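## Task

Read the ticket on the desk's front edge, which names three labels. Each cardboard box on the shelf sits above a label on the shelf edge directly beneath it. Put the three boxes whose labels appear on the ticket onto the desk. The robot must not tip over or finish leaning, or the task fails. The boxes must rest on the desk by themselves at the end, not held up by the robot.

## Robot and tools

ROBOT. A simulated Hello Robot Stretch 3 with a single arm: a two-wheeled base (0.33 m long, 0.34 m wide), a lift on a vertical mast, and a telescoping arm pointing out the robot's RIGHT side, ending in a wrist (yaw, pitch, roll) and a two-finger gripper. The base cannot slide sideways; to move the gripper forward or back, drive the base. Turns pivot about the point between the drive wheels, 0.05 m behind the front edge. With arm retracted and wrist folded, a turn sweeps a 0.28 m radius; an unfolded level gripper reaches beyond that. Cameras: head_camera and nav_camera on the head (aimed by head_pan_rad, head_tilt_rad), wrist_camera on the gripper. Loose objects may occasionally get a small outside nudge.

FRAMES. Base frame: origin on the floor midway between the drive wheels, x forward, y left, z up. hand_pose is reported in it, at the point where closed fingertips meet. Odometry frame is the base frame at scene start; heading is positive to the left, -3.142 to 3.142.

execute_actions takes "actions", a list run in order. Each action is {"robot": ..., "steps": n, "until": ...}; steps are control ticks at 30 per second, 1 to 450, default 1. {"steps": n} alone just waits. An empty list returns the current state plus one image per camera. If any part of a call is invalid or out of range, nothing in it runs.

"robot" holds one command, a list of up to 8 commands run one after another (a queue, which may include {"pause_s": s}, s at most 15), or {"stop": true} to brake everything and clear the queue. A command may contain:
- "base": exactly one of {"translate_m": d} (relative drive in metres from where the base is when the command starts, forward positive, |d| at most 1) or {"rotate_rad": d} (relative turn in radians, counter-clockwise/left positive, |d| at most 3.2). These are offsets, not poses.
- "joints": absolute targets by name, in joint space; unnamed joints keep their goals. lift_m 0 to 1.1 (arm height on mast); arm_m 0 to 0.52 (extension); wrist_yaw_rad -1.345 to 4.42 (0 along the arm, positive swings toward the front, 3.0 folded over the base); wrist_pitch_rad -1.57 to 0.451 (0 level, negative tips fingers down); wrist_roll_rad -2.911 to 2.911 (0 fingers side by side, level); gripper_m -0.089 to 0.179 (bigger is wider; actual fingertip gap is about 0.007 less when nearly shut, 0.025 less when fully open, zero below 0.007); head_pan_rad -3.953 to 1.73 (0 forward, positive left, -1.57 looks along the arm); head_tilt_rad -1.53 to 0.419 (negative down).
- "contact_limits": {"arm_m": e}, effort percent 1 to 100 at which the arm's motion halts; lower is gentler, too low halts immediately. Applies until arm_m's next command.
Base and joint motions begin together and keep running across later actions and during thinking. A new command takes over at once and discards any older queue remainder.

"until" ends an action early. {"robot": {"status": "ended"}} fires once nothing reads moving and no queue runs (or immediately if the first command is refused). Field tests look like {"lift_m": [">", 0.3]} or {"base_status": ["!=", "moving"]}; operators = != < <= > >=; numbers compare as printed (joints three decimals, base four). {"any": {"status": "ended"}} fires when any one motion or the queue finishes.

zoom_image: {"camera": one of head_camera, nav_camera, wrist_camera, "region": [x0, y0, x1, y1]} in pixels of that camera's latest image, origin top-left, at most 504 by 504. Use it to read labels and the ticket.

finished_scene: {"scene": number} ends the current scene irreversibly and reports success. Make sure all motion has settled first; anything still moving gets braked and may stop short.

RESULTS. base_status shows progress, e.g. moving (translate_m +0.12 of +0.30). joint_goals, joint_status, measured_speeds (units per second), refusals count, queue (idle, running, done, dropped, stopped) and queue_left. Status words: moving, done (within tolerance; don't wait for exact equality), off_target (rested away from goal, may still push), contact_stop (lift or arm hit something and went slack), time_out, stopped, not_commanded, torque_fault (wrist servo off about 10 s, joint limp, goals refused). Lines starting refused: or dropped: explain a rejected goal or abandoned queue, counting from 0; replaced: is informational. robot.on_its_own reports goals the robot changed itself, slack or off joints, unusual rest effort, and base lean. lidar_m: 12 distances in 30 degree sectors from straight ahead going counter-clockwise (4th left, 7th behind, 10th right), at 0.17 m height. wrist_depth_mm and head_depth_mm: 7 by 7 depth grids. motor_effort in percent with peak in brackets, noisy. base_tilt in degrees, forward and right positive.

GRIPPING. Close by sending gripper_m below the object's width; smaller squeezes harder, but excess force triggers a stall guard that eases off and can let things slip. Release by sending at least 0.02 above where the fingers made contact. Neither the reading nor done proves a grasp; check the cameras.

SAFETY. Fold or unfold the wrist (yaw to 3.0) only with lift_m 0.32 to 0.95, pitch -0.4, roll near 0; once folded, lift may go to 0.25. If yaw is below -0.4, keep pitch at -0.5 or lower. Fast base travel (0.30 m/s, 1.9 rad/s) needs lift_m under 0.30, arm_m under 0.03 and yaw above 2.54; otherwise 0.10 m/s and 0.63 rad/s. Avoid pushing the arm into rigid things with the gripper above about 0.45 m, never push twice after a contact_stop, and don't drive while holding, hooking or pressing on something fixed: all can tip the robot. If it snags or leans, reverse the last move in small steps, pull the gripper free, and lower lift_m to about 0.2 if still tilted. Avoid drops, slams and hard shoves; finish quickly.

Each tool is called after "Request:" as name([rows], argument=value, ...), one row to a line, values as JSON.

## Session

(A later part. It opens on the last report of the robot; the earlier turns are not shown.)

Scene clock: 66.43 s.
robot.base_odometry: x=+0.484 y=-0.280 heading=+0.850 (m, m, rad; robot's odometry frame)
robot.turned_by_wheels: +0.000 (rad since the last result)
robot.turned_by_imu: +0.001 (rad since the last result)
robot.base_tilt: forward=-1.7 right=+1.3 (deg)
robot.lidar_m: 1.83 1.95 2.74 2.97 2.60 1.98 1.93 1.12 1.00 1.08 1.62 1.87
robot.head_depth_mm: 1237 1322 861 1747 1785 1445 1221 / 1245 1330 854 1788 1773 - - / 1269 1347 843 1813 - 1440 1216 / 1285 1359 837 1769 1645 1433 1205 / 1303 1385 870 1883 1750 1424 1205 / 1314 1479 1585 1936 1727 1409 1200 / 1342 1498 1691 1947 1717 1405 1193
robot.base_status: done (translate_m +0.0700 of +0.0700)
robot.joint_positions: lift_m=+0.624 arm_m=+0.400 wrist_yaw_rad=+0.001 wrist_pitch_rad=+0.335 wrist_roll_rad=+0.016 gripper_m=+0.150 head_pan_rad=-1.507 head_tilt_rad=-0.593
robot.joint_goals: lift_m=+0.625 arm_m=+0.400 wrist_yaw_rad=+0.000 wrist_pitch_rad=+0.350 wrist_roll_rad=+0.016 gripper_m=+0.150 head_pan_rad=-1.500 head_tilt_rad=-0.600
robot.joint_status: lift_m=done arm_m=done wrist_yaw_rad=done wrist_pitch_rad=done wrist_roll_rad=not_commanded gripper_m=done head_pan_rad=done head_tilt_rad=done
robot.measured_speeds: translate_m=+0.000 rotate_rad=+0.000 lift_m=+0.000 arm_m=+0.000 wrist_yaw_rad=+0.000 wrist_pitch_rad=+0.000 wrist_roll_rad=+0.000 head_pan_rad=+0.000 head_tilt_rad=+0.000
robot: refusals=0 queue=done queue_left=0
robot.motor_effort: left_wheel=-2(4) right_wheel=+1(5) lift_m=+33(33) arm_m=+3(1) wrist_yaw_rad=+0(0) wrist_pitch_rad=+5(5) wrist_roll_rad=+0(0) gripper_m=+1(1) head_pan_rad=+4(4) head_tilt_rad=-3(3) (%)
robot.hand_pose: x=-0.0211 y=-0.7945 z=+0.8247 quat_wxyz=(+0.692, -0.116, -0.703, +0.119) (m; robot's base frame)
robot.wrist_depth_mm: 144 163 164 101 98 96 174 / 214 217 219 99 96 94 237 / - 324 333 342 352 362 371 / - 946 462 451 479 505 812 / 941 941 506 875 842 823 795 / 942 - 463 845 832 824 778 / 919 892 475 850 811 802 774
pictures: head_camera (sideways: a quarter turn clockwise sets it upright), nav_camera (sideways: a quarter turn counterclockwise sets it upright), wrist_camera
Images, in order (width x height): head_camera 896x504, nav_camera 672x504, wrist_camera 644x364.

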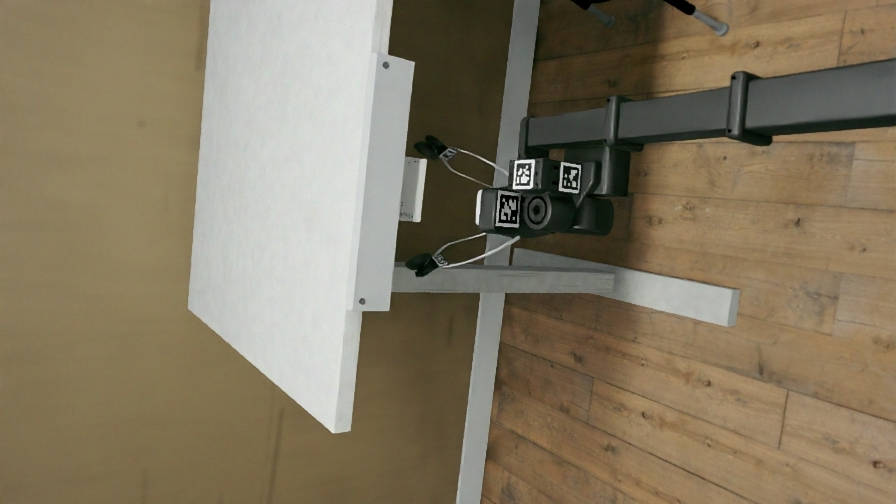

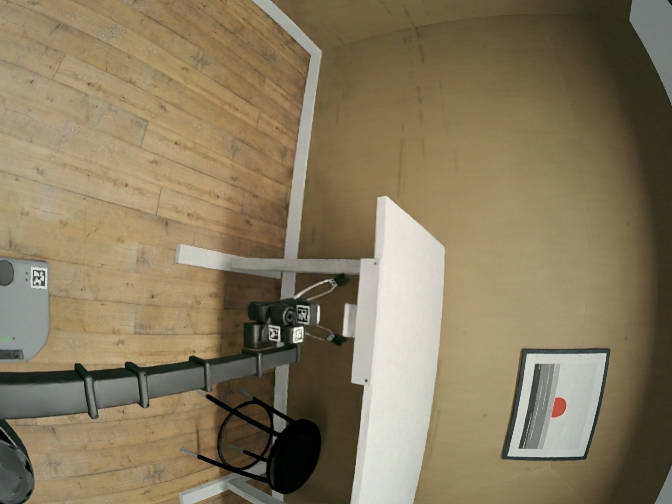

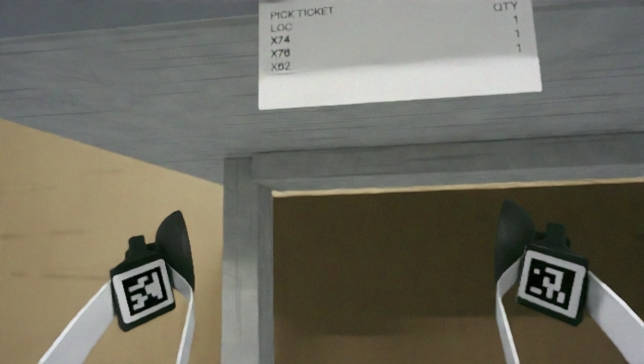

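Request:
zoom_image(camera="wrist_camera", region=[250, 0, 370, 90])

Request:
execute_actions([
  {"robot":[{"joints":{"arm_m":0,"lift_m":0.5,"gripper_m":0.04,"wrist_pitch_rad":-0.4,"head_pan_rad":0.45,"head_tilt_rad":-0.5}},{"joints":{"wrist_yaw_rad":3.0},"base":{"rotate_rad":1.5}},{"joints":{"lift_m":0.27}},{"base":{"translate_m":1}},{"base":{"translate_m":0.5}}],"steps":450,"until":{"robot":{"status":"ended"}}},
  {"steps":300,"until":{"robot":{"status":"ended"}}},
])

Request:
zoom_image(camera="head_camera", region=[250, 0, 650, 504])

Request:
execute_actions([
  {"robot":{"joints":{"head_pan_rad":-0.5}},"steps":450,"until":{"robot":{"status":"ended"}}},
])

Region (250, 0, 370, 90) of wrist_camera's 644x364 image, scaled by 4.200; it fills the top 378 rows of this view, and the rest is white.

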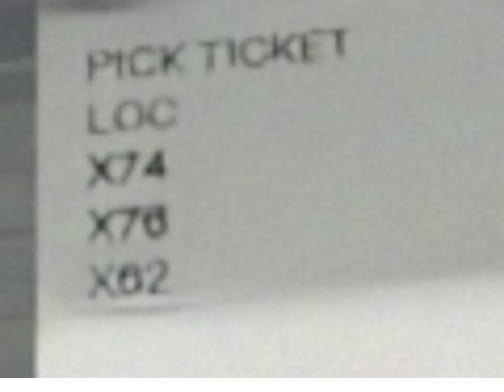

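Scene clock: 90.90 s.
robot.base_odometry: x=-0.570 y=+0.787 heading=+2.350 (m, m, rad; robot's odometry frame)
robot.turned_by_wheels: +1.500 (rad since the last result)
robot.turned_by_imu: +1.494 (rad since the last result)
robot.base_tilt: forward=-1.6 right=+1.3 (deg)
robot.lidar_m: 1.57 1.54 2.04 1.96 2.03 2.45 2.56 2.60 1.90 1.82 1.62 1.50
robot.head_depth_mm: 1408 1530 1678 1833 1955 1546 1276 / 1485 1600 1753 1951 1947 1531 1271 / 1543 1624 1764 1986 1934 1526 1269 / 1617 1750 1913 2090 1923 1512 1261 / 1680 1804 2010 2144 1907 1519 1265 / 1786 1905 2060 2195 1896 1505 1253 / 1872 1996 2309 2432 1888 1501 1238
robot.base_status: done (translate_m +0.5000 of +0.5000)
robot.joint_positions: lift_m=+0.271 arm_m=+0.003 wrist_yaw_rad=+2.997 wrist_pitch_rad=-0.413 wrist_roll_rad=+0.016 gripper_m=+0.040 head_pan_rad=+0.443 head_tilt_rad=-0.506
robot.joint_goals: lift_m=+0.270 arm_m=+0.000 wrist_yaw_rad=+3.000 wrist_pitch_rad=-0.400 wrist_roll_rad=+0.016 gripper_m=+0.040 head_pan_rad=+0.450 head_tilt_rad=-0.500
robot.joint_status: lift_m=done arm_m=done wrist_yaw_rad=done wrist_pitch_rad=done wrist_roll_rad=not_commanded gripper_m=done head_pan_rad=done head_tilt_rad=done
robot.measured_speeds: translate_m=+0.000 rotate_rad=+0.000 lift_m=+0.000 arm_m=+0.000 wrist_yaw_rad=+0.000 wrist_pitch_rad=+0.000 wrist_roll_rad=+0.000 head_pan_rad=+0.000 head_tilt_rad=+0.000
robot: refusals=0 queue=done queue_left=0
robot.motor_effort: left_wheel=-3(7) right_wheel=+1(7) lift_m=+13(31) arm_m=-3(10) wrist_yaw_rad=+2(4) wrist_pitch_rad=+4(5) wrist_roll_rad=+0(0) gripper_m=-1(82) head_pan_rad=+4(50) head_tilt_rad=+3(15) (%)
robot.hand_pose: x=+0.0111 y=+0.0750 z=+0.2842 quat_wxyz=(+0.196, +0.706, +0.093, +0.674) (m; robot's base frame)
robot.wrist_depth_mm: - - - - - - - / - - - - - - - / - 923 897 867 845 807 779 / 746 721 692 685 665 653 632 / 604 586 - 559 564 537 523 / 507 510 - - 444 459 449 / 447 - - - 408 396 397
pictures: head_camera (sideways: a quarter turn clockwise sets it upright), nav_camera (sideways: a quarter turn counterclockwise sets it upright), wrist_camera
Images, in order (width x height): head_camera 896x504, nav_camera 672x504, wrist_camera 644x364.

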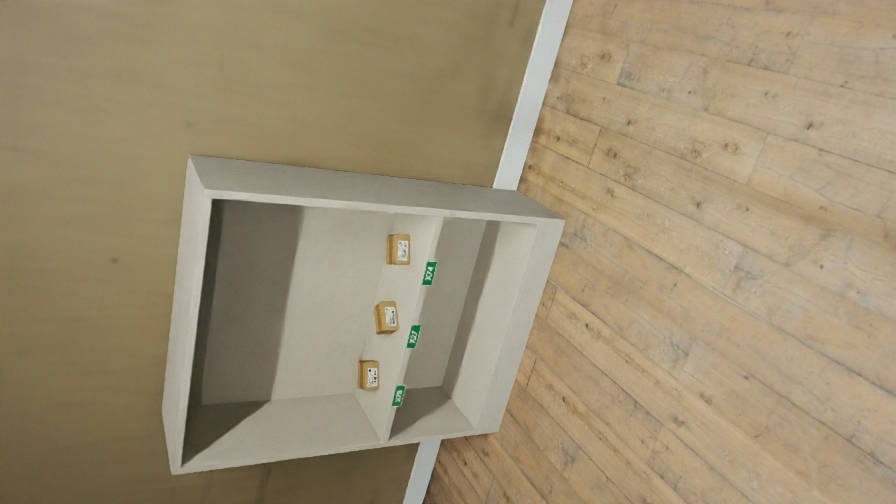

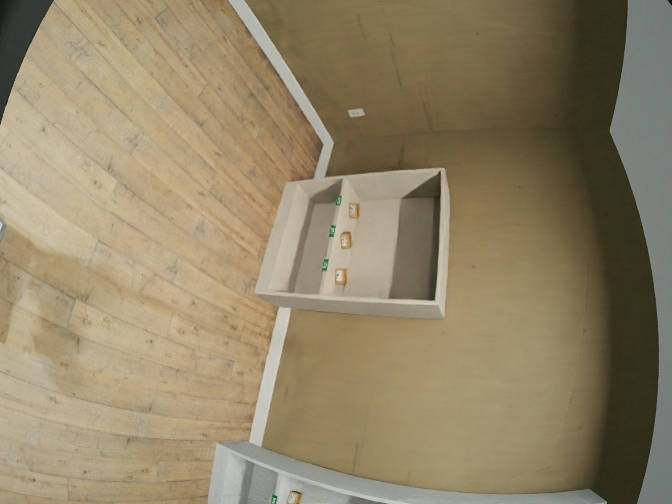

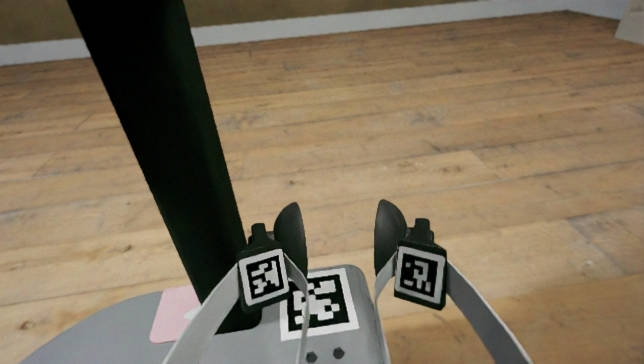

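Region (250, 0, 650, 504) of head_camera's 896x504 image, scaled by 1.000; it fills the left 400 columns of this view, and the rest is white.

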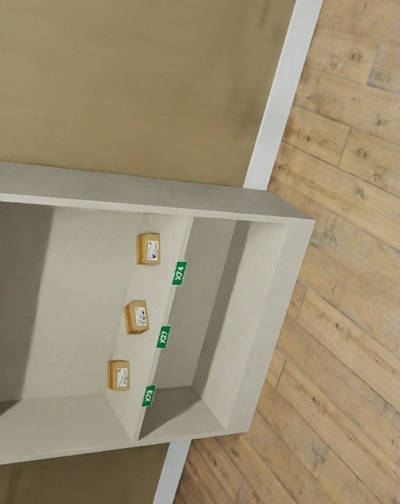

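Scene clock: 91.97 s.
robot.base_odometry: x=-0.570 y=+0.787 heading=+2.350 (m, m, rad; robot's odometry frame)
robot.turned_by_wheels: +0.000 (rad since the last result)
robot.turned_by_imu: +0.000 (rad since the last result)
robot.base_tilt: forward=-1.8 right=+1.2 (deg)
robot.lidar_m: 1.57 1.54 2.04 1.96 2.03 2.45 2.57 2.61 1.89 1.82 1.62 1.50
robot.head_depth_mm: 2008 2176 2334 1924 1884 1540 1274 / 1614 2056 2382 2544 1949 1542 1271 / 1697 1846 2026 2185 1933 1532 1273 / 1622 1799 1992 2164 1929 1523 1263 / 1530 1669 1884 2044 1901 1510 1255 / 1431 1483 1704 1857 1862 1495 1256 / 1407 1570 1712 1913 1877 1503 1247
robot.base_status: done (translate_m +0.5000 of +0.5000)
robot.joint_positions: lift_m=+0.271 arm_m=+0.003 wrist_yaw_rad=+2.997 wrist_pitch_rad=-0.413 wrist_roll_rad=+0.016 gripper_m=+0.040 head_pan_rad=-0.493 head_tilt_rad=-0.506
robot.joint_goals: lift_m=+0.270 arm_m=+0.000 wrist_yaw_rad=+3.000 wrist_pitch_rad=-0.400 wrist_roll_rad=+0.016 gripper_m=+0.040 head_pan_rad=-0.500 head_tilt_rad=-0.500
robot.joint_status: lift_m=done arm_m=done wrist_yaw_rad=done wrist_pitch_rad=done wrist_roll_rad=not_commanded gripper_m=done head_pan_rad=done head_tilt_rad=done
robot.measured_speeds: translate_m=+0.000 rotate_rad=+0.000 lift_m=+0.000 arm_m=+0.000 wrist_yaw_rad=+0.000 wrist_pitch_rad=+0.000 wrist_roll_rad=+0.000 head_pan_rad=+0.000 head_tilt_rad=+0.000
robot: refusals=0 queue=done queue_left=0
robot.motor_effort: left_wheel=-3(3) right_wheel=+1(1) lift_m=+13(14) arm_m=-3(3) wrist_yaw_rad=+3(2) wrist_pitch_rad=+4(4) wrist_roll_rad=+0(0) gripper_m=+1(1) head_pan_rad=-4(49) head_tilt_rad=+4(3) (%)
robot.hand_pose: x=+0.0111 y=+0.0750 z=+0.2842 quat_wxyz=(+0.196, +0.706, +0.093, +0.674) (m; robot's base frame)
robot.wrist_depth_mm: - - - - - - - / - - - - - - - / - 939 903 884 838 810 778 / 738 717 697 686 658 649 626 / 606 587 - 559 564 534 521 / 507 504 - - 443 459 449 / 448 - - - 406 400 392
pictures: head_camera (sideways: a quarter turn clockwise sets it upright), nav_camera (sideways: a quarter turn counterclockwise sets it upright), wrist_camera
Images, in order (width x height): head_camera 896x504, nav_camera 672x504, wrist_camera 644x364.

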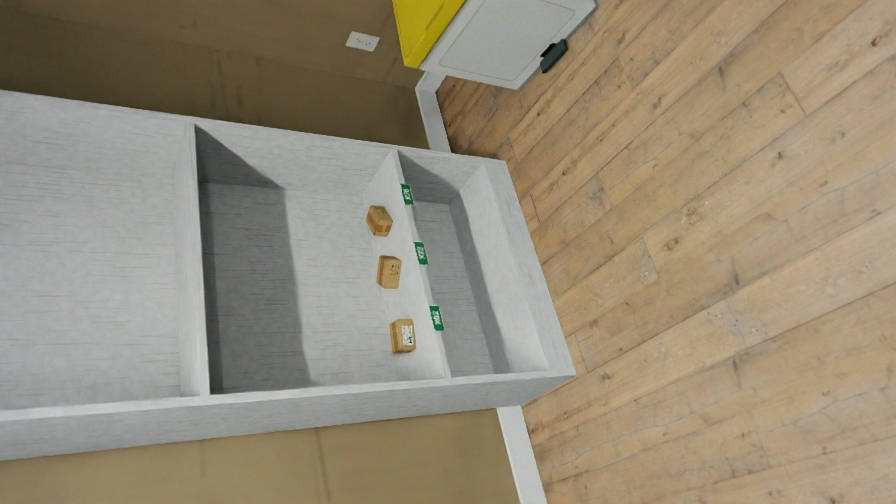

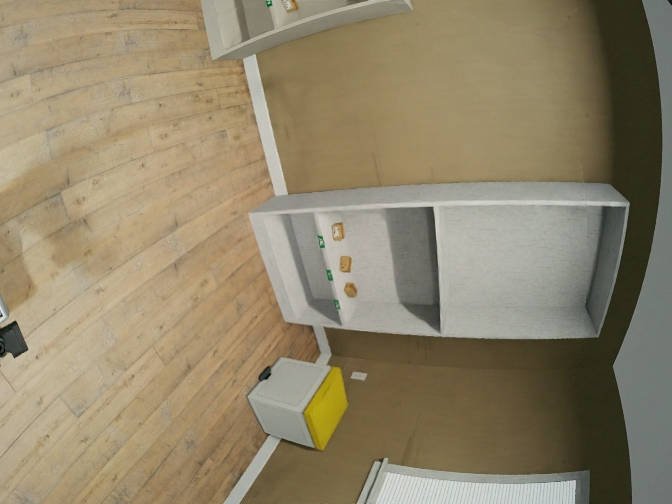

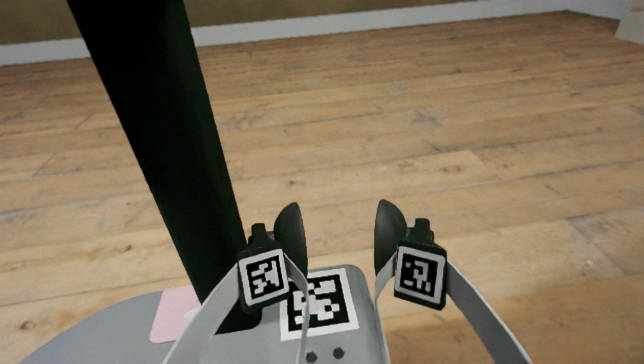

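Request:
zoom_image(camera="head_camera", region=[320, 170, 520, 370])

Region (320, 170, 520, 370) of head_camera's 896x504 image, scaled by 2.520, with more detail than that image has.

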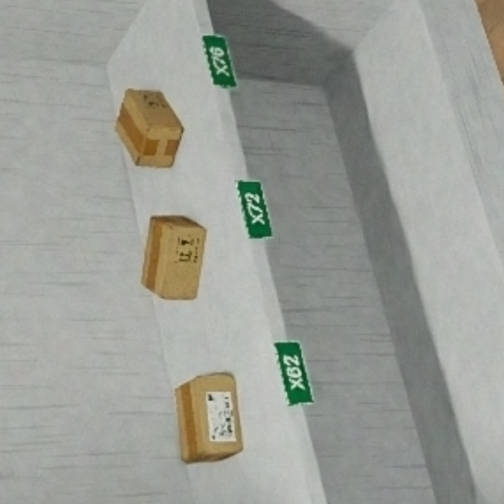

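Request:
execute_actions([
  {"robot":[{"base":{"rotate_rad":-0.557}},{"base":{"translate_m":1}},{"base":{"rotate_rad":2.128},"joints":{"head_pan_rad":-1.57,"head_tilt_rad":-0.85}},{"joints":{"lift_m":0.42}},{"joints":{"wrist_yaw_rad":0}},{"joints":{"wrist_pitch_rad":0,"gripper_m":0.16}}],"steps":450,"until":{"robot":{"status":"ended"}}},
  {"steps":300,"until":{"robot":{"status":"ended"}}},
])

Scene clock: 113.43 s.
robot.base_odometry: x=-0.790 y=+1.763 heading=-2.362 (m, m, rad; robot's odometry frame)
robot.turned_by_wheels: +1.571 (rad since the last result)
robot.turned_by_imu: +1.557 (rad since the last result)
robot.base_tilt: forward=-1.7 right=+1.3 (deg)
robot.lidar_m: 2.50 2.56 3.43 3.45 1.88 1.34 0.83 0.87 0.91 0.60 0.95 1.21
robot.head_depth_mm: 632 868 1042 1118 1356 1276 1122 / 627 867 1036 1072 1344 1268 1143 / 621 857 1033 1078 1330 1264 1164 / 616 856 1025 1069 1322 1287 - / 581 814 956 1064 1355 1252 1111 / 754 891 1093 1366 1439 1250 1109 / 783 914 1097 1353 1437 1245 1108
robot.base_status: done (rotate_rad +2.1279 of +2.1280)
robot.joint_positions: lift_m=+0.419 arm_m=+0.003 wrist_yaw_rad=+0.004 wrist_pitch_rad=-0.025 wrist_roll_rad=+0.016 gripper_m=+0.160 head_pan_rad=-1.563 head_tilt_rad=-0.840
robot.joint_goals: lift_m=+0.420 arm_m=+0.000 wrist_yaw_rad=+0.000 wrist_pitch_rad=+0.000 wrist_roll_rad=+0.016 gripper_m=+0.160 head_pan_rad=-1.570 head_tilt_rad=-0.850
robot.joint_status: lift_m=done arm_m=done wrist_yaw_rad=done wrist_pitch_rad=done wrist_roll_rad=not_commanded gripper_m=done head_pan_rad=done head_tilt_rad=done
robot.measured_speeds: translate_m=+0.000 rotate_rad=+0.000 lift_m=+0.000 arm_m=+0.000 wrist_yaw_rad=+0.000 wrist_pitch_rad=+0.000 wrist_roll_rad=+0.000 head_pan_rad=+0.000 head_tilt_rad=+0.000
robot: refusals=0 queue=done queue_left=0
robot.motor_effort: left_wheel=-3(8) right_wheel=+2(8) lift_m=+33(36) arm_m=-3(3) wrist_yaw_rad=-2(1) wrist_pitch_rad=+8(8) wrist_roll_rad=+0(0) gripper_m=+1(83) head_pan_rad=-3(51) head_tilt_rad=-5(28) (%)
robot.hand_pose: x=-0.0205 y=-0.4032 z=+0.5278 quat_wxyz=(+0.702, +0.010, -0.713, -0.008) (m; robot's base frame)
robot.wrist_depth_mm: 608 615 426 564 570 571 566 / 630 637 414 580 583 589 588 / 649 653 465 601 605 612 608 / 669 672 459 546 504 471 470 / 701 693 407 396 381 406 388 / 730 - 511 671 667 666 675 / 749 747 604 676 694 692 652
pictures: head_camera (sideways: a quarter turn clockwise sets it upright), nav_camera (sideways: a quarter turn counterclockwise sets it upright), wrist_camera
Images, in order (width x height): head_camera 896x504, nav_camera 672x504, wrist_camera 644x364.

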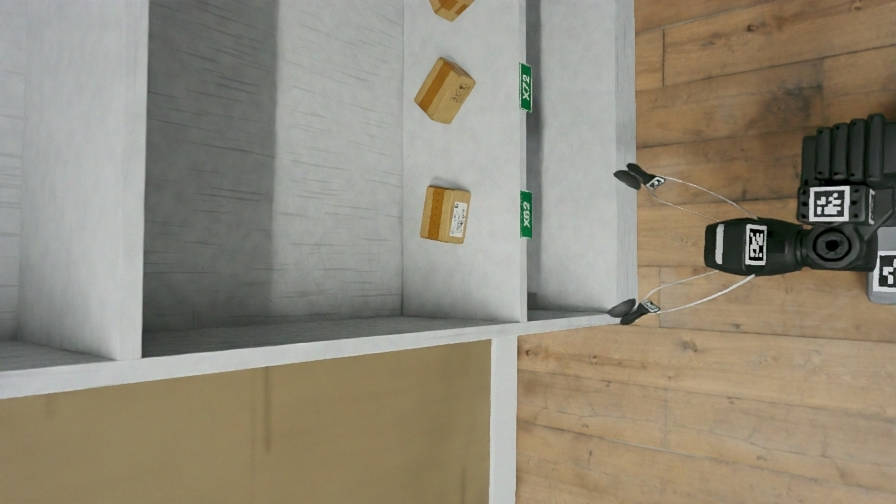

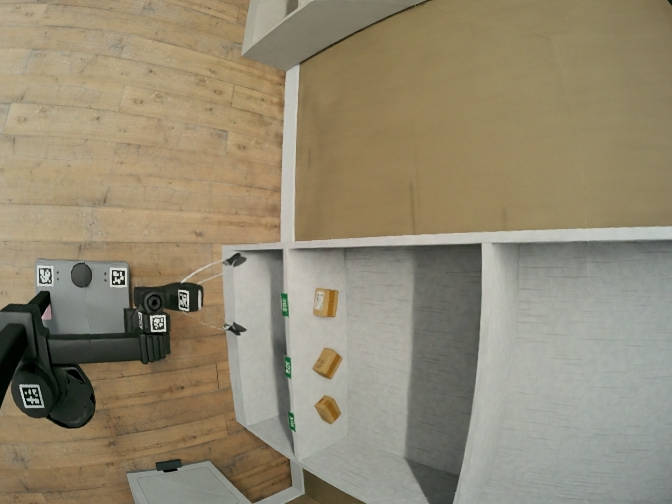

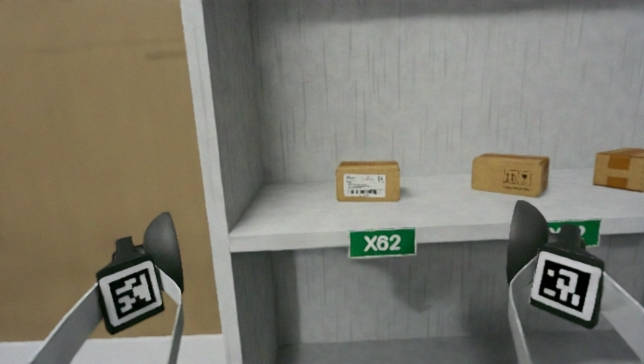

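Request:
execute_actions([
  {"robot":[{"base":{"translate_m":-0.05},"joints":{"arm_m":0.12}},{"joints":{"arm_m":0.25,"lift_m":0.40}}],"steps":450,"until":{"robot":{"status":"ended"}}},
])

Scene clock: 124.83 s.
robot.base_odometry: x=-0.754 y=+1.798 heading=-2.362 (m, m, rad; robot's odometry frame)
robot.turned_by_wheels: +0.000 (rad since the last result)
robot.turned_by_imu: +0.001 (rad since the last result)
robot.base_tilt: forward=-1.7 right=+1.2 (deg)
robot.lidar_m: 2.54 2.62 3.41 3.88 1.81 1.29 0.78 0.82 0.88 0.61 0.62 1.25
robot.head_depth_mm: 636 867 1044 1086 1347 1275 1132 / 628 868 1043 1070 1345 1271 1131 / 621 863 1038 1103 1369 1263 1128 / 613 861 1030 1064 1307 1258 1140 / 608 860 1007 1067 1298 1259 1115 / 564 635 843 1307 1443 1255 1108 / 768 916 1098 1359 1430 1244 1106
robot.base_status: done (translate_m -0.0500 of -0.0500)
robot.joint_positions: lift_m=+0.401 arm_m=+0.250 wrist_yaw_rad=+0.003 wrist_pitch_rad=-0.023 wrist_roll_rad=+0.016 gripper_m=+0.160 head_pan_rad=-1.563 head_tilt_rad=-0.840
robot.joint_goals: lift_m=+0.400 arm_m=+0.250 wrist_yaw_rad=+0.000 wrist_pitch_rad=+0.000 wrist_roll_rad=+0.016 gripper_m=+0.160 head_pan_rad=-1.570 head_tilt_rad=-0.850
robot.joint_status: lift_m=done arm_m=done wrist_yaw_rad=done wrist_pitch_rad=done wrist_roll_rad=not_commanded gripper_m=done head_pan_rad=done head_tilt_rad=done
robot.measured_speeds: translate_m=+0.000 rotate_rad=+0.000 lift_m=+0.000 arm_m=+0.000 wrist_yaw_rad=+0.000 wrist_pitch_rad=+0.000 wrist_roll_rad=+0.000 head_pan_rad=+0.000 head_tilt_rad=+0.000
robot: refusals=0 queue=done queue_left=0
robot.motor_effort: left_wheel=-3(7) right_wheel=+2(2) lift_m=+13(31) arm_m=+3(4) wrist_yaw_rad=-1(2) wrist_pitch_rad=+7(8) wrist_roll_rad=+0(0) gripper_m=+1(0) head_pan_rad=-4(3) head_tilt_rad=-5(5) (%)
robot.hand_pose: x=-0.0208 y=-0.6502 z=+0.5092 quat_wxyz=(+0.702, +0.009, -0.713, -0.008) (m; robot's base frame)
robot.wrist_depth_mm: 223 323 343 344 348 347 349 / 220 317 355 354 356 358 361 / 218 312 365 369 371 372 371 / 216 308 379 374 379 381 258 / 214 285 318 228 280 294 239 / 212 - 228 223 217 213 218 / 189 173 176 174 170 168 159
pictures: head_camera (sideways: a quarter turn clockwise sets it upright), nav_camera (sideways: a quarter turn counterclockwise sets it upright), wrist_camera
Images, in order (width x height): head_camera 896x504, nav_camera 672x504, wrist_camera 644x364.

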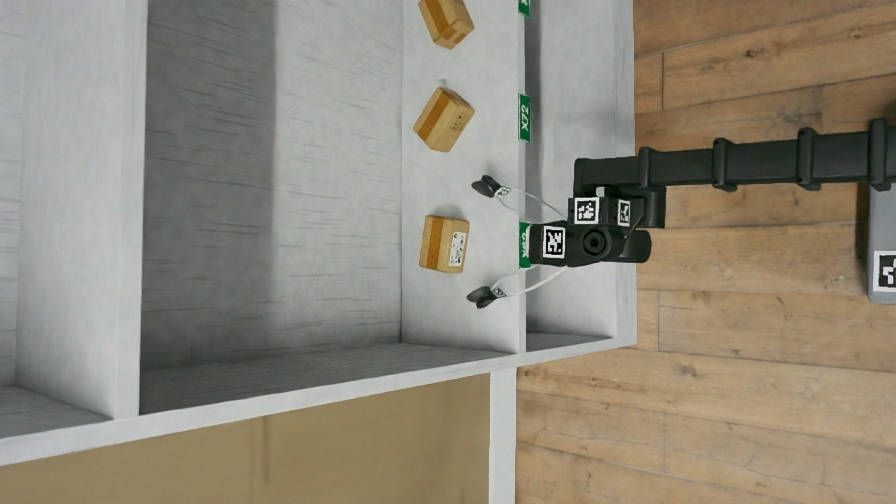

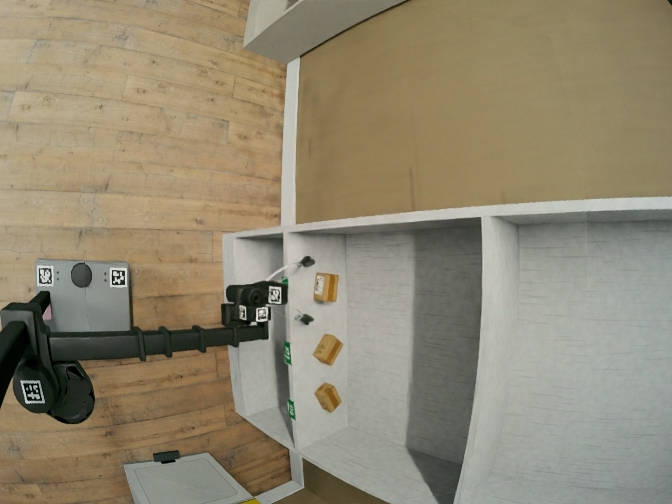

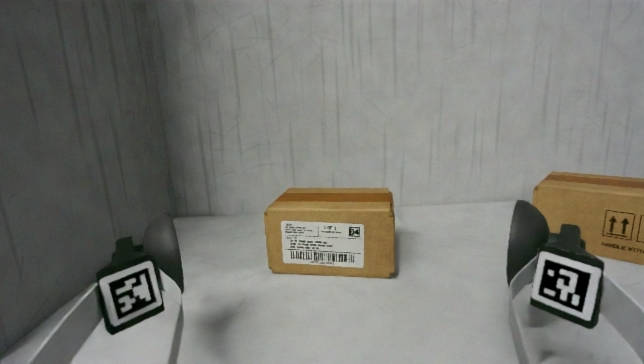

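Request:
execute_actions([
  {"robot":[{"joints":{"arm_m":0.345,"lift_m":0.366}}],"steps":450,"until":{"robot":{"status":"ended"}}},
])

Scene clock: 131.13 s.
robot.base_odometry: x=-0.754 y=+1.798 heading=-2.362 (m, m, rad; robot's odometry frame)
robot.turned_by_wheels: +0.000 (rad since the last result)
robot.turned_by_imu: +0.001 (rad since the last result)
robot.base_tilt: forward=-1.6 right=+1.4 (deg)
robot.lidar_m: 2.54 2.62 3.40 3.85 1.81 1.30 0.78 0.81 0.88 0.62 0.61 1.26
robot.head_depth_mm: 633 871 1045 1082 1350 1275 1131 / 627 868 1041 1071 1342 1266 1124 / 620 866 1028 1109 1327 1289 1131 / 614 860 1034 1063 1334 1256 1128 / 608 857 1007 1061 1299 1252 1110 / 564 635 843 1312 1440 1251 1107 / 767 917 1095 1356 1430 1249 1105
robot.base_status: done (translate_m -0.0500 of -0.0500)
robot.joint_positions: lift_m=+0.367 arm_m=+0.345 wrist_yaw_rad=+0.003 wrist_pitch_rad=-0.015 wrist_roll_rad=+0.016 gripper_m=+0.160 head_pan_rad=-1.563 head_tilt_rad=-0.840
robot.joint_goals: lift_m=+0.366 arm_m=+0.345 wrist_yaw_rad=+0.000 wrist_pitch_rad=+0.000 wrist_roll_rad=+0.016 gripper_m=+0.160 head_pan_rad=-1.570 head_tilt_rad=-0.850
robot.joint_status: lift_m=done arm_m=done wrist_yaw_rad=done wrist_pitch_rad=done wrist_roll_rad=not_commanded gripper_m=done head_pan_rad=done head_tilt_rad=done
robot.measured_speeds: translate_m=+0.000 rotate_rad=+0.000 lift_m=+0.000 arm_m=+0.000 wrist_yaw_rad=+0.000 wrist_pitch_rad=+0.000 wrist_roll_rad=+0.000 head_pan_rad=+0.000 head_tilt_rad=+0.000
robot: refusals=0 queue=done queue_left=0
robot.motor_effort: left_wheel=-2(2) right_wheel=+1(2) lift_m=+12(13) arm_m=+3(2) wrist_yaw_rad=-1(1) wrist_pitch_rad=+5(7) wrist_roll_rad=+0(0) gripper_m=+1(1) head_pan_rad=-4(4) head_tilt_rad=-5(5) (%)
robot.hand_pose: x=-0.0208 y=-0.7454 z=+0.4775 quat_wxyz=(+0.702, +0.006, -0.713, -0.005) (m; robot's base frame)
robot.wrist_depth_mm: 229 257 258 260 259 261 262 / 227 265 265 266 268 270 269 / 224 273 273 276 277 277 279 / 222 281 279 160 282 286 283 / 215 258 134 127 122 218 223 / 175 - 139 132 127 155 159 / - 126 128 125 124 121 115
pictures: head_camera (sideways: a quarter turn clockwise sets it upright), nav_camera (sideways: a quarter turn counterclockwise sets it upright), wrist_camera
Images, in order (width x height): head_camera 896x504, nav_camera 672x504, wrist_camera 644x364.

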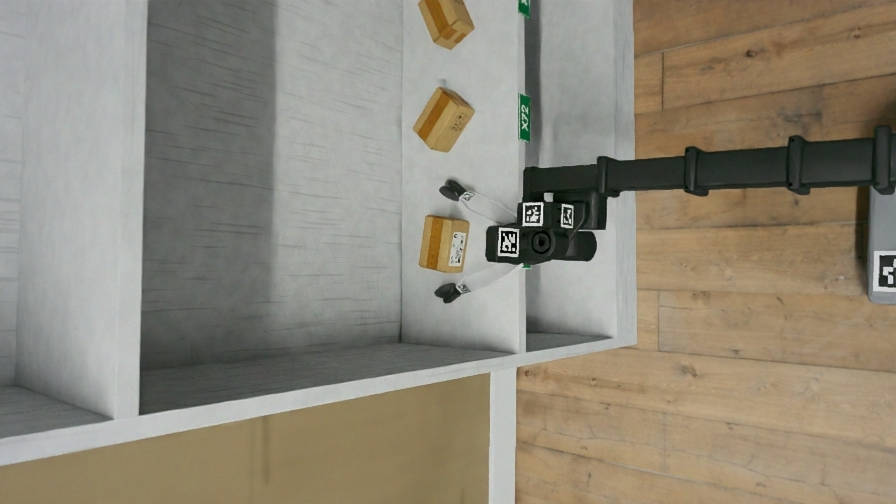

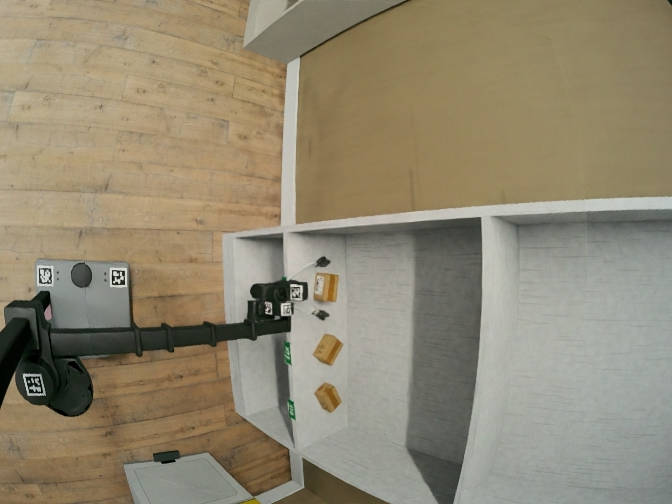

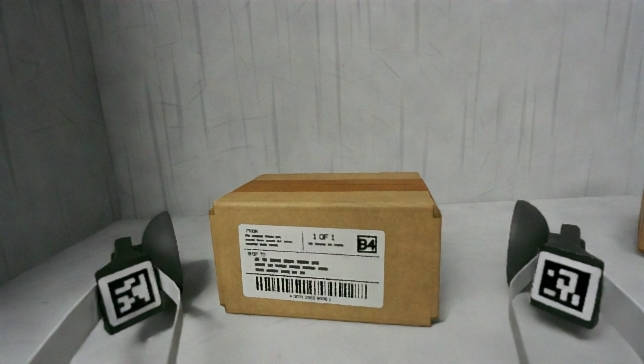

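Request:
execute_actions([
  {"robot":[{"joints":{"arm_m":0.33,"lift_m":0.374}},{"joints":{"gripper_m":0.03}},{"joints":{"lift_m":0.41}},{"joints":{"arm_m":0}},{"joints":{"wrist_yaw_rad":2.62,"lift_m":0.33}},{"joints":{"lift_m":0.29}}],"steps":450,"until":{"robot":{"status":"ended"}}},
])

Scene clock: 144.87 s.
robot.base_odometry: x=-0.754 y=+1.798 heading=-2.362 (m, m, rad; robot's odometry frame)
robot.turned_by_wheels: +0.000 (rad since the last result)
robot.turned_by_imu: +0.002 (rad since the last result)
robot.base_tilt: forward=-1.6 right=+1.4 (deg)
robot.lidar_m: 2.54 2.62 3.43 3.86 1.81 1.29 0.78 0.82 0.88 0.62 0.62 1.25
robot.head_depth_mm: 635 868 1044 1085 1349 1276 1129 / 627 869 1040 1070 1354 1268 1126 / 621 863 1036 1107 1335 1265 1154 / 614 860 1032 1101 1330 1265 1159 / 608 856 1008 1068 1295 1255 1116 / 563 634 847 1314 1441 1260 1109 / 767 915 1094 1359 1434 1246 1107
robot.base_status: done (translate_m -0.0500 of -0.0500)
robot.joint_positions: lift_m=+0.290 arm_m=+0.003 wrist_yaw_rad=+2.616 wrist_pitch_rad=-0.028 wrist_roll_rad=+0.016 gripper_m=+0.044 head_pan_rad=-1.563 head_tilt_rad=-0.840
robot.joint_goals: lift_m=+0.290 arm_m=+0.000 wrist_yaw_rad=+2.620 wrist_pitch_rad=+0.000 wrist_roll_rad=+0.016 gripper_m=+0.043 head_pan_rad=-1.570 head_tilt_rad=-0.850
robot.joint_status: lift_m=done arm_m=done wrist_yaw_rad=done wrist_pitch_rad=done wrist_roll_rad=not_commanded gripper_m=done head_pan_rad=done head_tilt_rad=done
robot.measured_speeds: translate_m=+0.000 rotate_rad=+0.000 lift_m=+0.000 arm_m=+0.000 wrist_yaw_rad=+0.000 wrist_pitch_rad=+0.000 wrist_roll_rad=+0.000 head_pan_rad=+0.000 head_tilt_rad=+0.000
robot: refusals=0 queue=done queue_left=0
robot.on_its_own: gripper_m is held at +0.043, not at your +0.030, by its stall guard, which is not easing now
robot.motor_effort: left_wheel=-2(2) right_wheel=+2(1) lift_m=+13(34) arm_m=-3(4) wrist_yaw_rad=+3(4) wrist_pitch_rad=+9(9) wrist_roll_rad=+0(0) gripper_m=-19(96) head_pan_rad=-3(4) head_tilt_rad=-5(5) (%)
robot.hand_pose: x=+0.1068 y=+0.0734 z=+0.3980 quat_wxyz=(+0.192, +0.691, -0.175, +0.675) (m; robot's base frame)
robot.wrist_depth_mm: - - - - - - - / - - - - - - - / - - - - - - - / - - - 191 - - - / - - 149 141 135 - - / 922 898 153 147 140 843 796 / 708 692 669 664 623 636 628
pictures: head_camera (sideways: a quarter turn clockwise sets it upright), nav_camera (sideways: a quarter turn counterclockwise sets it upright), wrist_camera
Images, in order (width x height): head_camera 896x504, nav_camera 672x504, wrist_camera 644x364.

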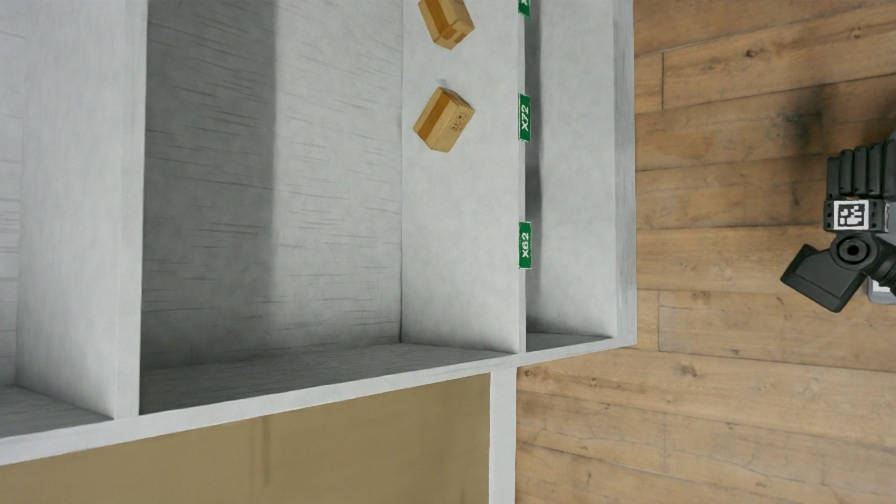

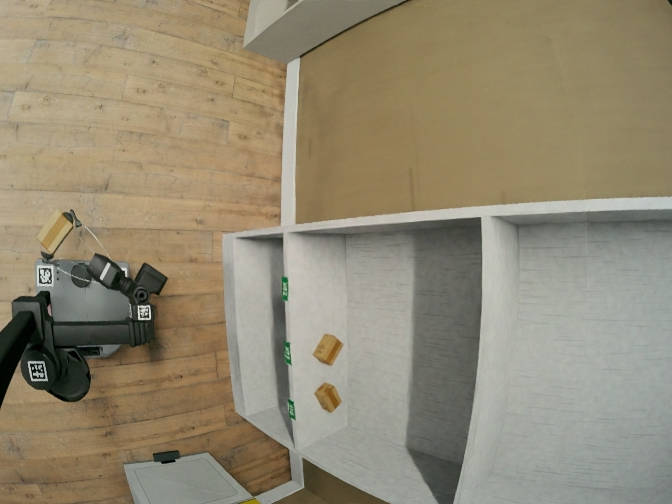

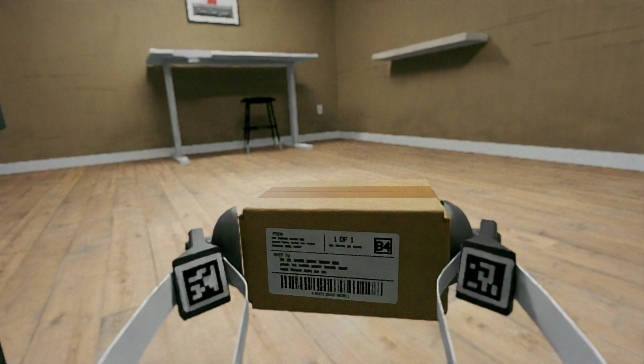

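Request:
execute_actions([
  {"robot":[{"base":{"rotate_rad":1.31}},{"base":{"translate_m":1}},{"base":{"translate_m":1}},{"base":{"translate_m":0.44}},{"base":{"rotate_rad":1.86},"joints":{"head_tilt_rad":-0.5}},{"joints":{"lift_m":0.9,"wrist_yaw_rad":0}},{"joints":{"arm_m":0.2}}],"steps":450,"until":{"robot":{"status":"ended"}}},
  {"steps":450,"until":{"robot":{"status":"ended"}}},
])

Scene clock: 174.27 s.
robot.base_odometry: x=+0.454 y=-0.322 heading=+0.807 (m, m, rad; robot's odometry frame)
robot.turned_by_wheels: +3.170 (rad since the last result)
robot.turned_by_imu: +3.141 (rad since the last result)
robot.base_tilt: forward=-1.7 right=+1.3 (deg)
robot.lidar_m: 1.94 2.02 2.70 2.96 2.67 1.90 1.81 1.87 0.97 1.54 1.12 2.02
robot.head_depth_mm: 1288 1414 1102 1375 - - 1281 / 1286 1415 1089 830 - 1502 1274 / 1288 1416 1064 789 - 1536 1267 / 1287 1408 1057 638 1866 1516 1258 / 1277 1419 1043 1273 1874 1512 1258 / 1276 1404 1026 797 1704 1466 1249 / 1270 1392 1012 1743 1855 1500 1247
robot.base_status: done (rotate_rad +1.8599 of +1.8600)
robot.joint_positions: lift_m=+0.899 arm_m=+0.200 wrist_yaw_rad=+0.002 wrist_pitch_rad=-0.028 wrist_roll_rad=+0.016 gripper_m=+0.044 head_pan_rad=-1.563 head_tilt_rad=-0.507
robot.joint_goals: lift_m=+0.900 arm_m=+0.200 wrist_yaw_rad=+0.000 wrist_pitch_rad=+0.000 wrist_roll_rad=+0.016 gripper_m=+0.043 head_pan_rad=-1.570 head_tilt_rad=-0.500
robot.joint_status: lift_m=done arm_m=done wrist_yaw_rad=done wrist_pitch_rad=done wrist_roll_rad=not_commanded gripper_m=done head_pan_rad=done head_tilt_rad=done
robot.measured_speeds: translate_m=+0.000 rotate_rad=+0.000 lift_m=+0.000 arm_m=+0.000 wrist_yaw_rad=+0.000 wrist_pitch_rad=+0.000 wrist_roll_rad=+0.000 head_pan_rad=+0.000 head_tilt_rad=+0.000
robot: refusals=0 queue=done queue_left=0
robot.on_its_own: gripper_m is held at +0.043, not at your +0.030, by its stall guard, which is not easing now
robot.motor_effort: left_wheel=-2(9) right_wheel=+1(8) lift_m=+32(35) arm_m=+2(2) wrist_yaw_rad=-1(3) wrist_pitch_rad=+9(9) wrist_roll_rad=+0(0) gripper_m=-18(20) head_pan_rad=-3(4) head_tilt_rad=+3(26) (%)
robot.hand_pose: x=-0.0208 y=-0.6001 z=+1.0069 quat_wxyz=(+0.701, +0.011, -0.713, -0.009) (m; robot's base frame)
robot.wrist_depth_mm: - - - - - - - / - - - - - - - / - - - - - - - / - 578 544 192 424 462 439 / 342 332 148 142 135 319 329 / 308 308 153 147 140 - - / - - - - - 712 717
pictures: head_camera (sideways: a quarter turn clockwise sets it upright), nav_camera (sideways: a quarter turn counterclockwise sets it upright), wrist_camera
Images, in order (width x height): head_camera 896x504, nav_camera 672x504, wrist_camera 644x364.

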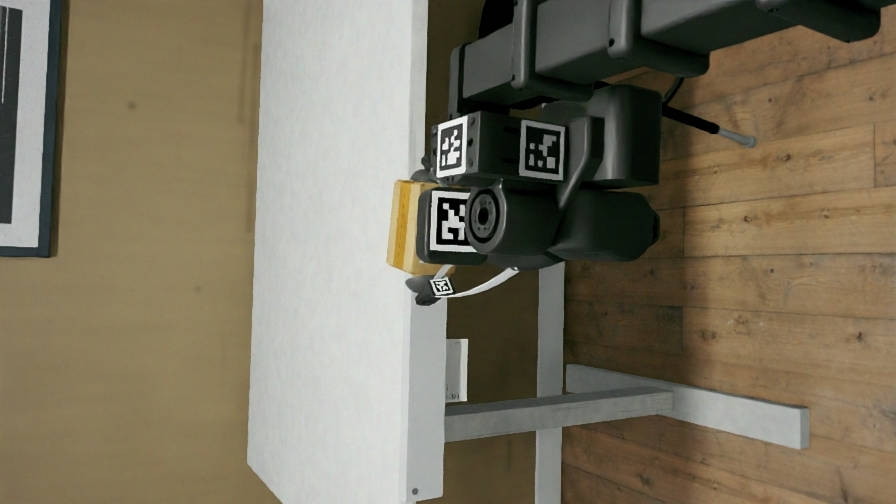

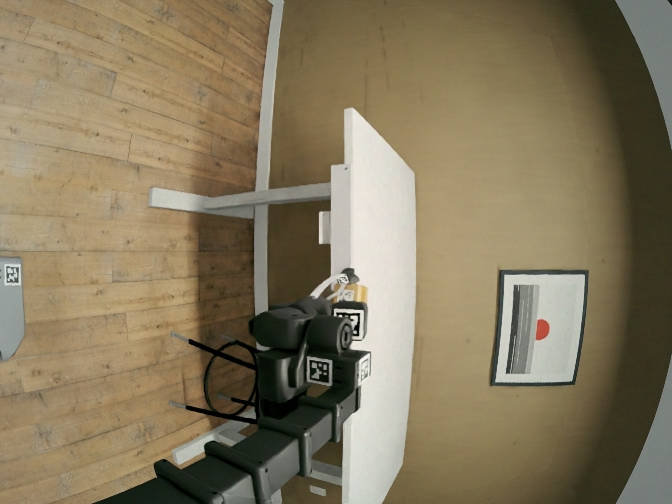

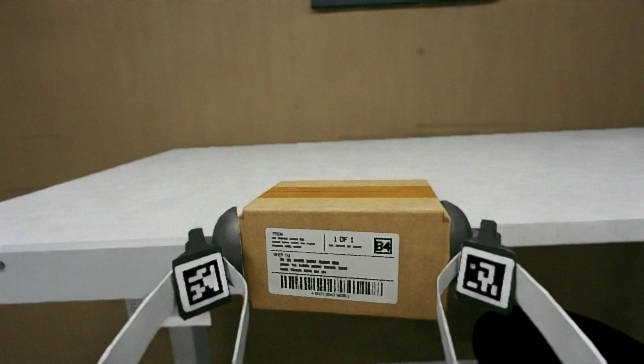

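Request:
execute_actions([
  {"robot":[{"joints":{"arm_m":0.45}},{"joints":{"lift_m":0.862}}],"steps":450,"until":{"robot":{"status":"ended"}}},
])

Scene clock: 180.83 s.
robot.base_odometry: x=+0.454 y=-0.322 heading=+0.807 (m, m, rad; robot's odometry frame)
robot.turned_by_wheels: +0.000 (rad since the last result)
robot.turned_by_imu: +0.001 (rad since the last result)
robot.base_tilt: forward=-1.6 right=+1.3 (deg)
robot.lidar_m: 1.94 2.02 2.70 2.96 2.66 1.90 1.82 1.87 0.97 1.54 1.12 2.02
robot.head_depth_mm: 1301 1409 1104 1368 1180 - - / 1286 1421 1087 829 1822 1459 1279 / 1290 1415 1160 1812 1890 1535 1275 / 1278 1407 1144 1780 1897 1518 1263 / 1285 1400 1039 1763 1897 1519 1248 / 1268 1396 1023 797 1709 1471 1250 / 1280 1406 1014 1737 1869 1509 1247
robot.base_status: done (rotate_rad +1.8599 of +1.8600)
robot.joint_positions: lift_m=+0.863 arm_m=+0.450 wrist_yaw_rad=+0.002 wrist_pitch_rad=+0.015 wrist_roll_rad=+0.016 gripper_m=+0.044 head_pan_rad=-1.563 head_tilt_rad=-0.507
robot.joint_goals: lift_m=+0.862 arm_m=+0.450 wrist_yaw_rad=+0.000 wrist_pitch_rad=+0.000 wrist_roll_rad=+0.016 gripper_m=+0.043 head_pan_rad=-1.570 head_tilt_rad=-0.500
robot.joint_status: lift_m=done arm_m=done wrist_yaw_rad=done wrist_pitch_rad=done wrist_roll_rad=not_commanded gripper_m=done head_pan_rad=done head_tilt_rad=done
robot.measured_speeds: translate_m=+0.000 rotate_rad=+0.000 lift_m=+0.000 arm_m=+0.000 wrist_yaw_rad=+0.000 wrist_pitch_rad=+0.000 wrist_roll_rad=+0.000 head_pan_rad=+0.000 head_tilt_rad=+0.000
robot: refusals=0 queue=done queue_left=0
robot.on_its_own: gripper_m is held at +0.043, not at your +0.030, by its stall guard, which is not easing now
robot.motor_effort: left_wheel=-2(3) right_wheel=+1(1) lift_m=+9(32) arm_m=+3(1) wrist_yaw_rad=+0(1) wrist_pitch_rad=-5(9) wrist_roll_rad=+0(0) gripper_m=-20(19) head_pan_rad=-3(4) head_tilt_rad=+4(3) (%)
robot.hand_pose: x=-0.0209 y=-0.8512 z=+0.9812 quat_wxyz=(+0.702, -0.004, -0.713, +0.006) (m; robot's base frame)
robot.wrist_depth_mm: 776 760 776 770 777 774 777 / 799 803 782 794 811 782 804 / 833 818 818 827 821 815 809 / 833 538 497 195 368 410 390 / 285 273 148 142 135 255 230 / 189 186 152 146 140 - 164 / 141 139 136 134 130 128 126
pictures: head_camera (sideways: a quarter turn clockwise sets it upright), nav_camera (sideways: a quarter turn counterclockwise sets it upright), wrist_camera
Images, in order (width x height): head_camera 896x504, nav_camera 672x504, wrist_camera 644x364.

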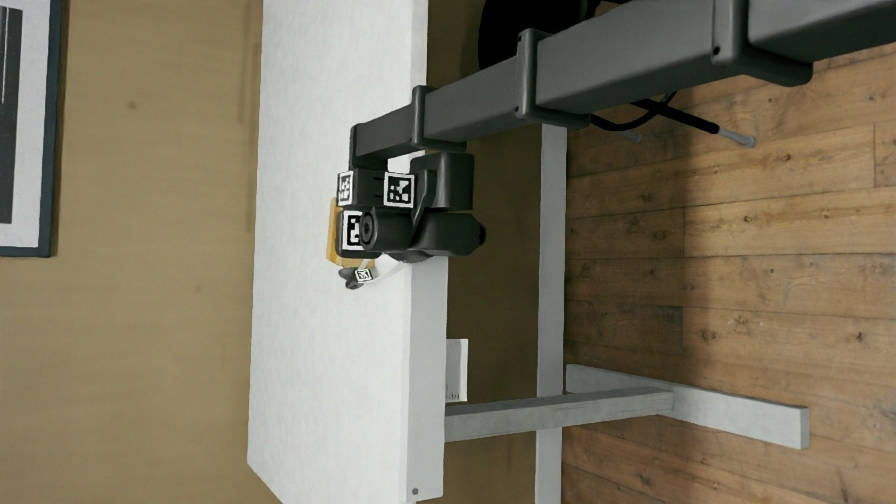

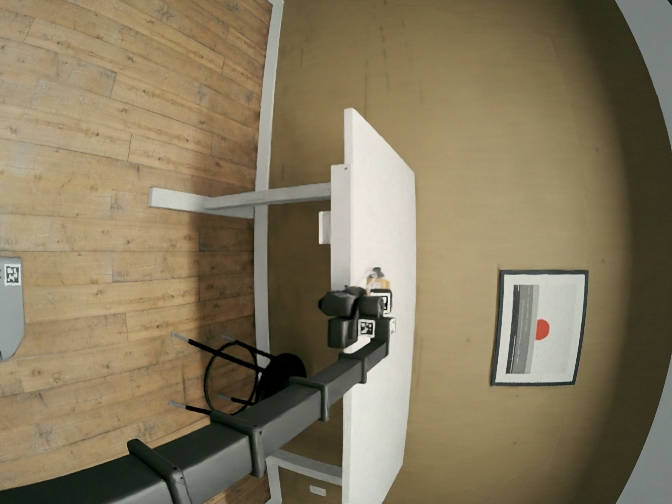

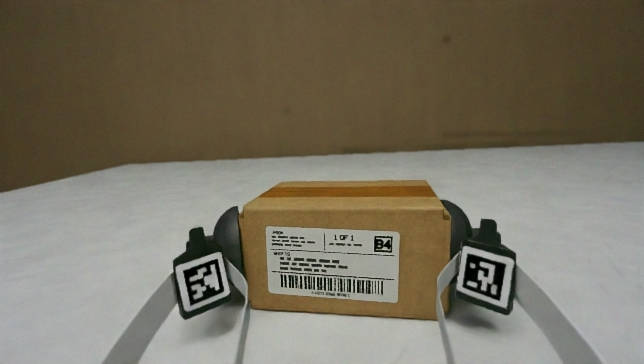

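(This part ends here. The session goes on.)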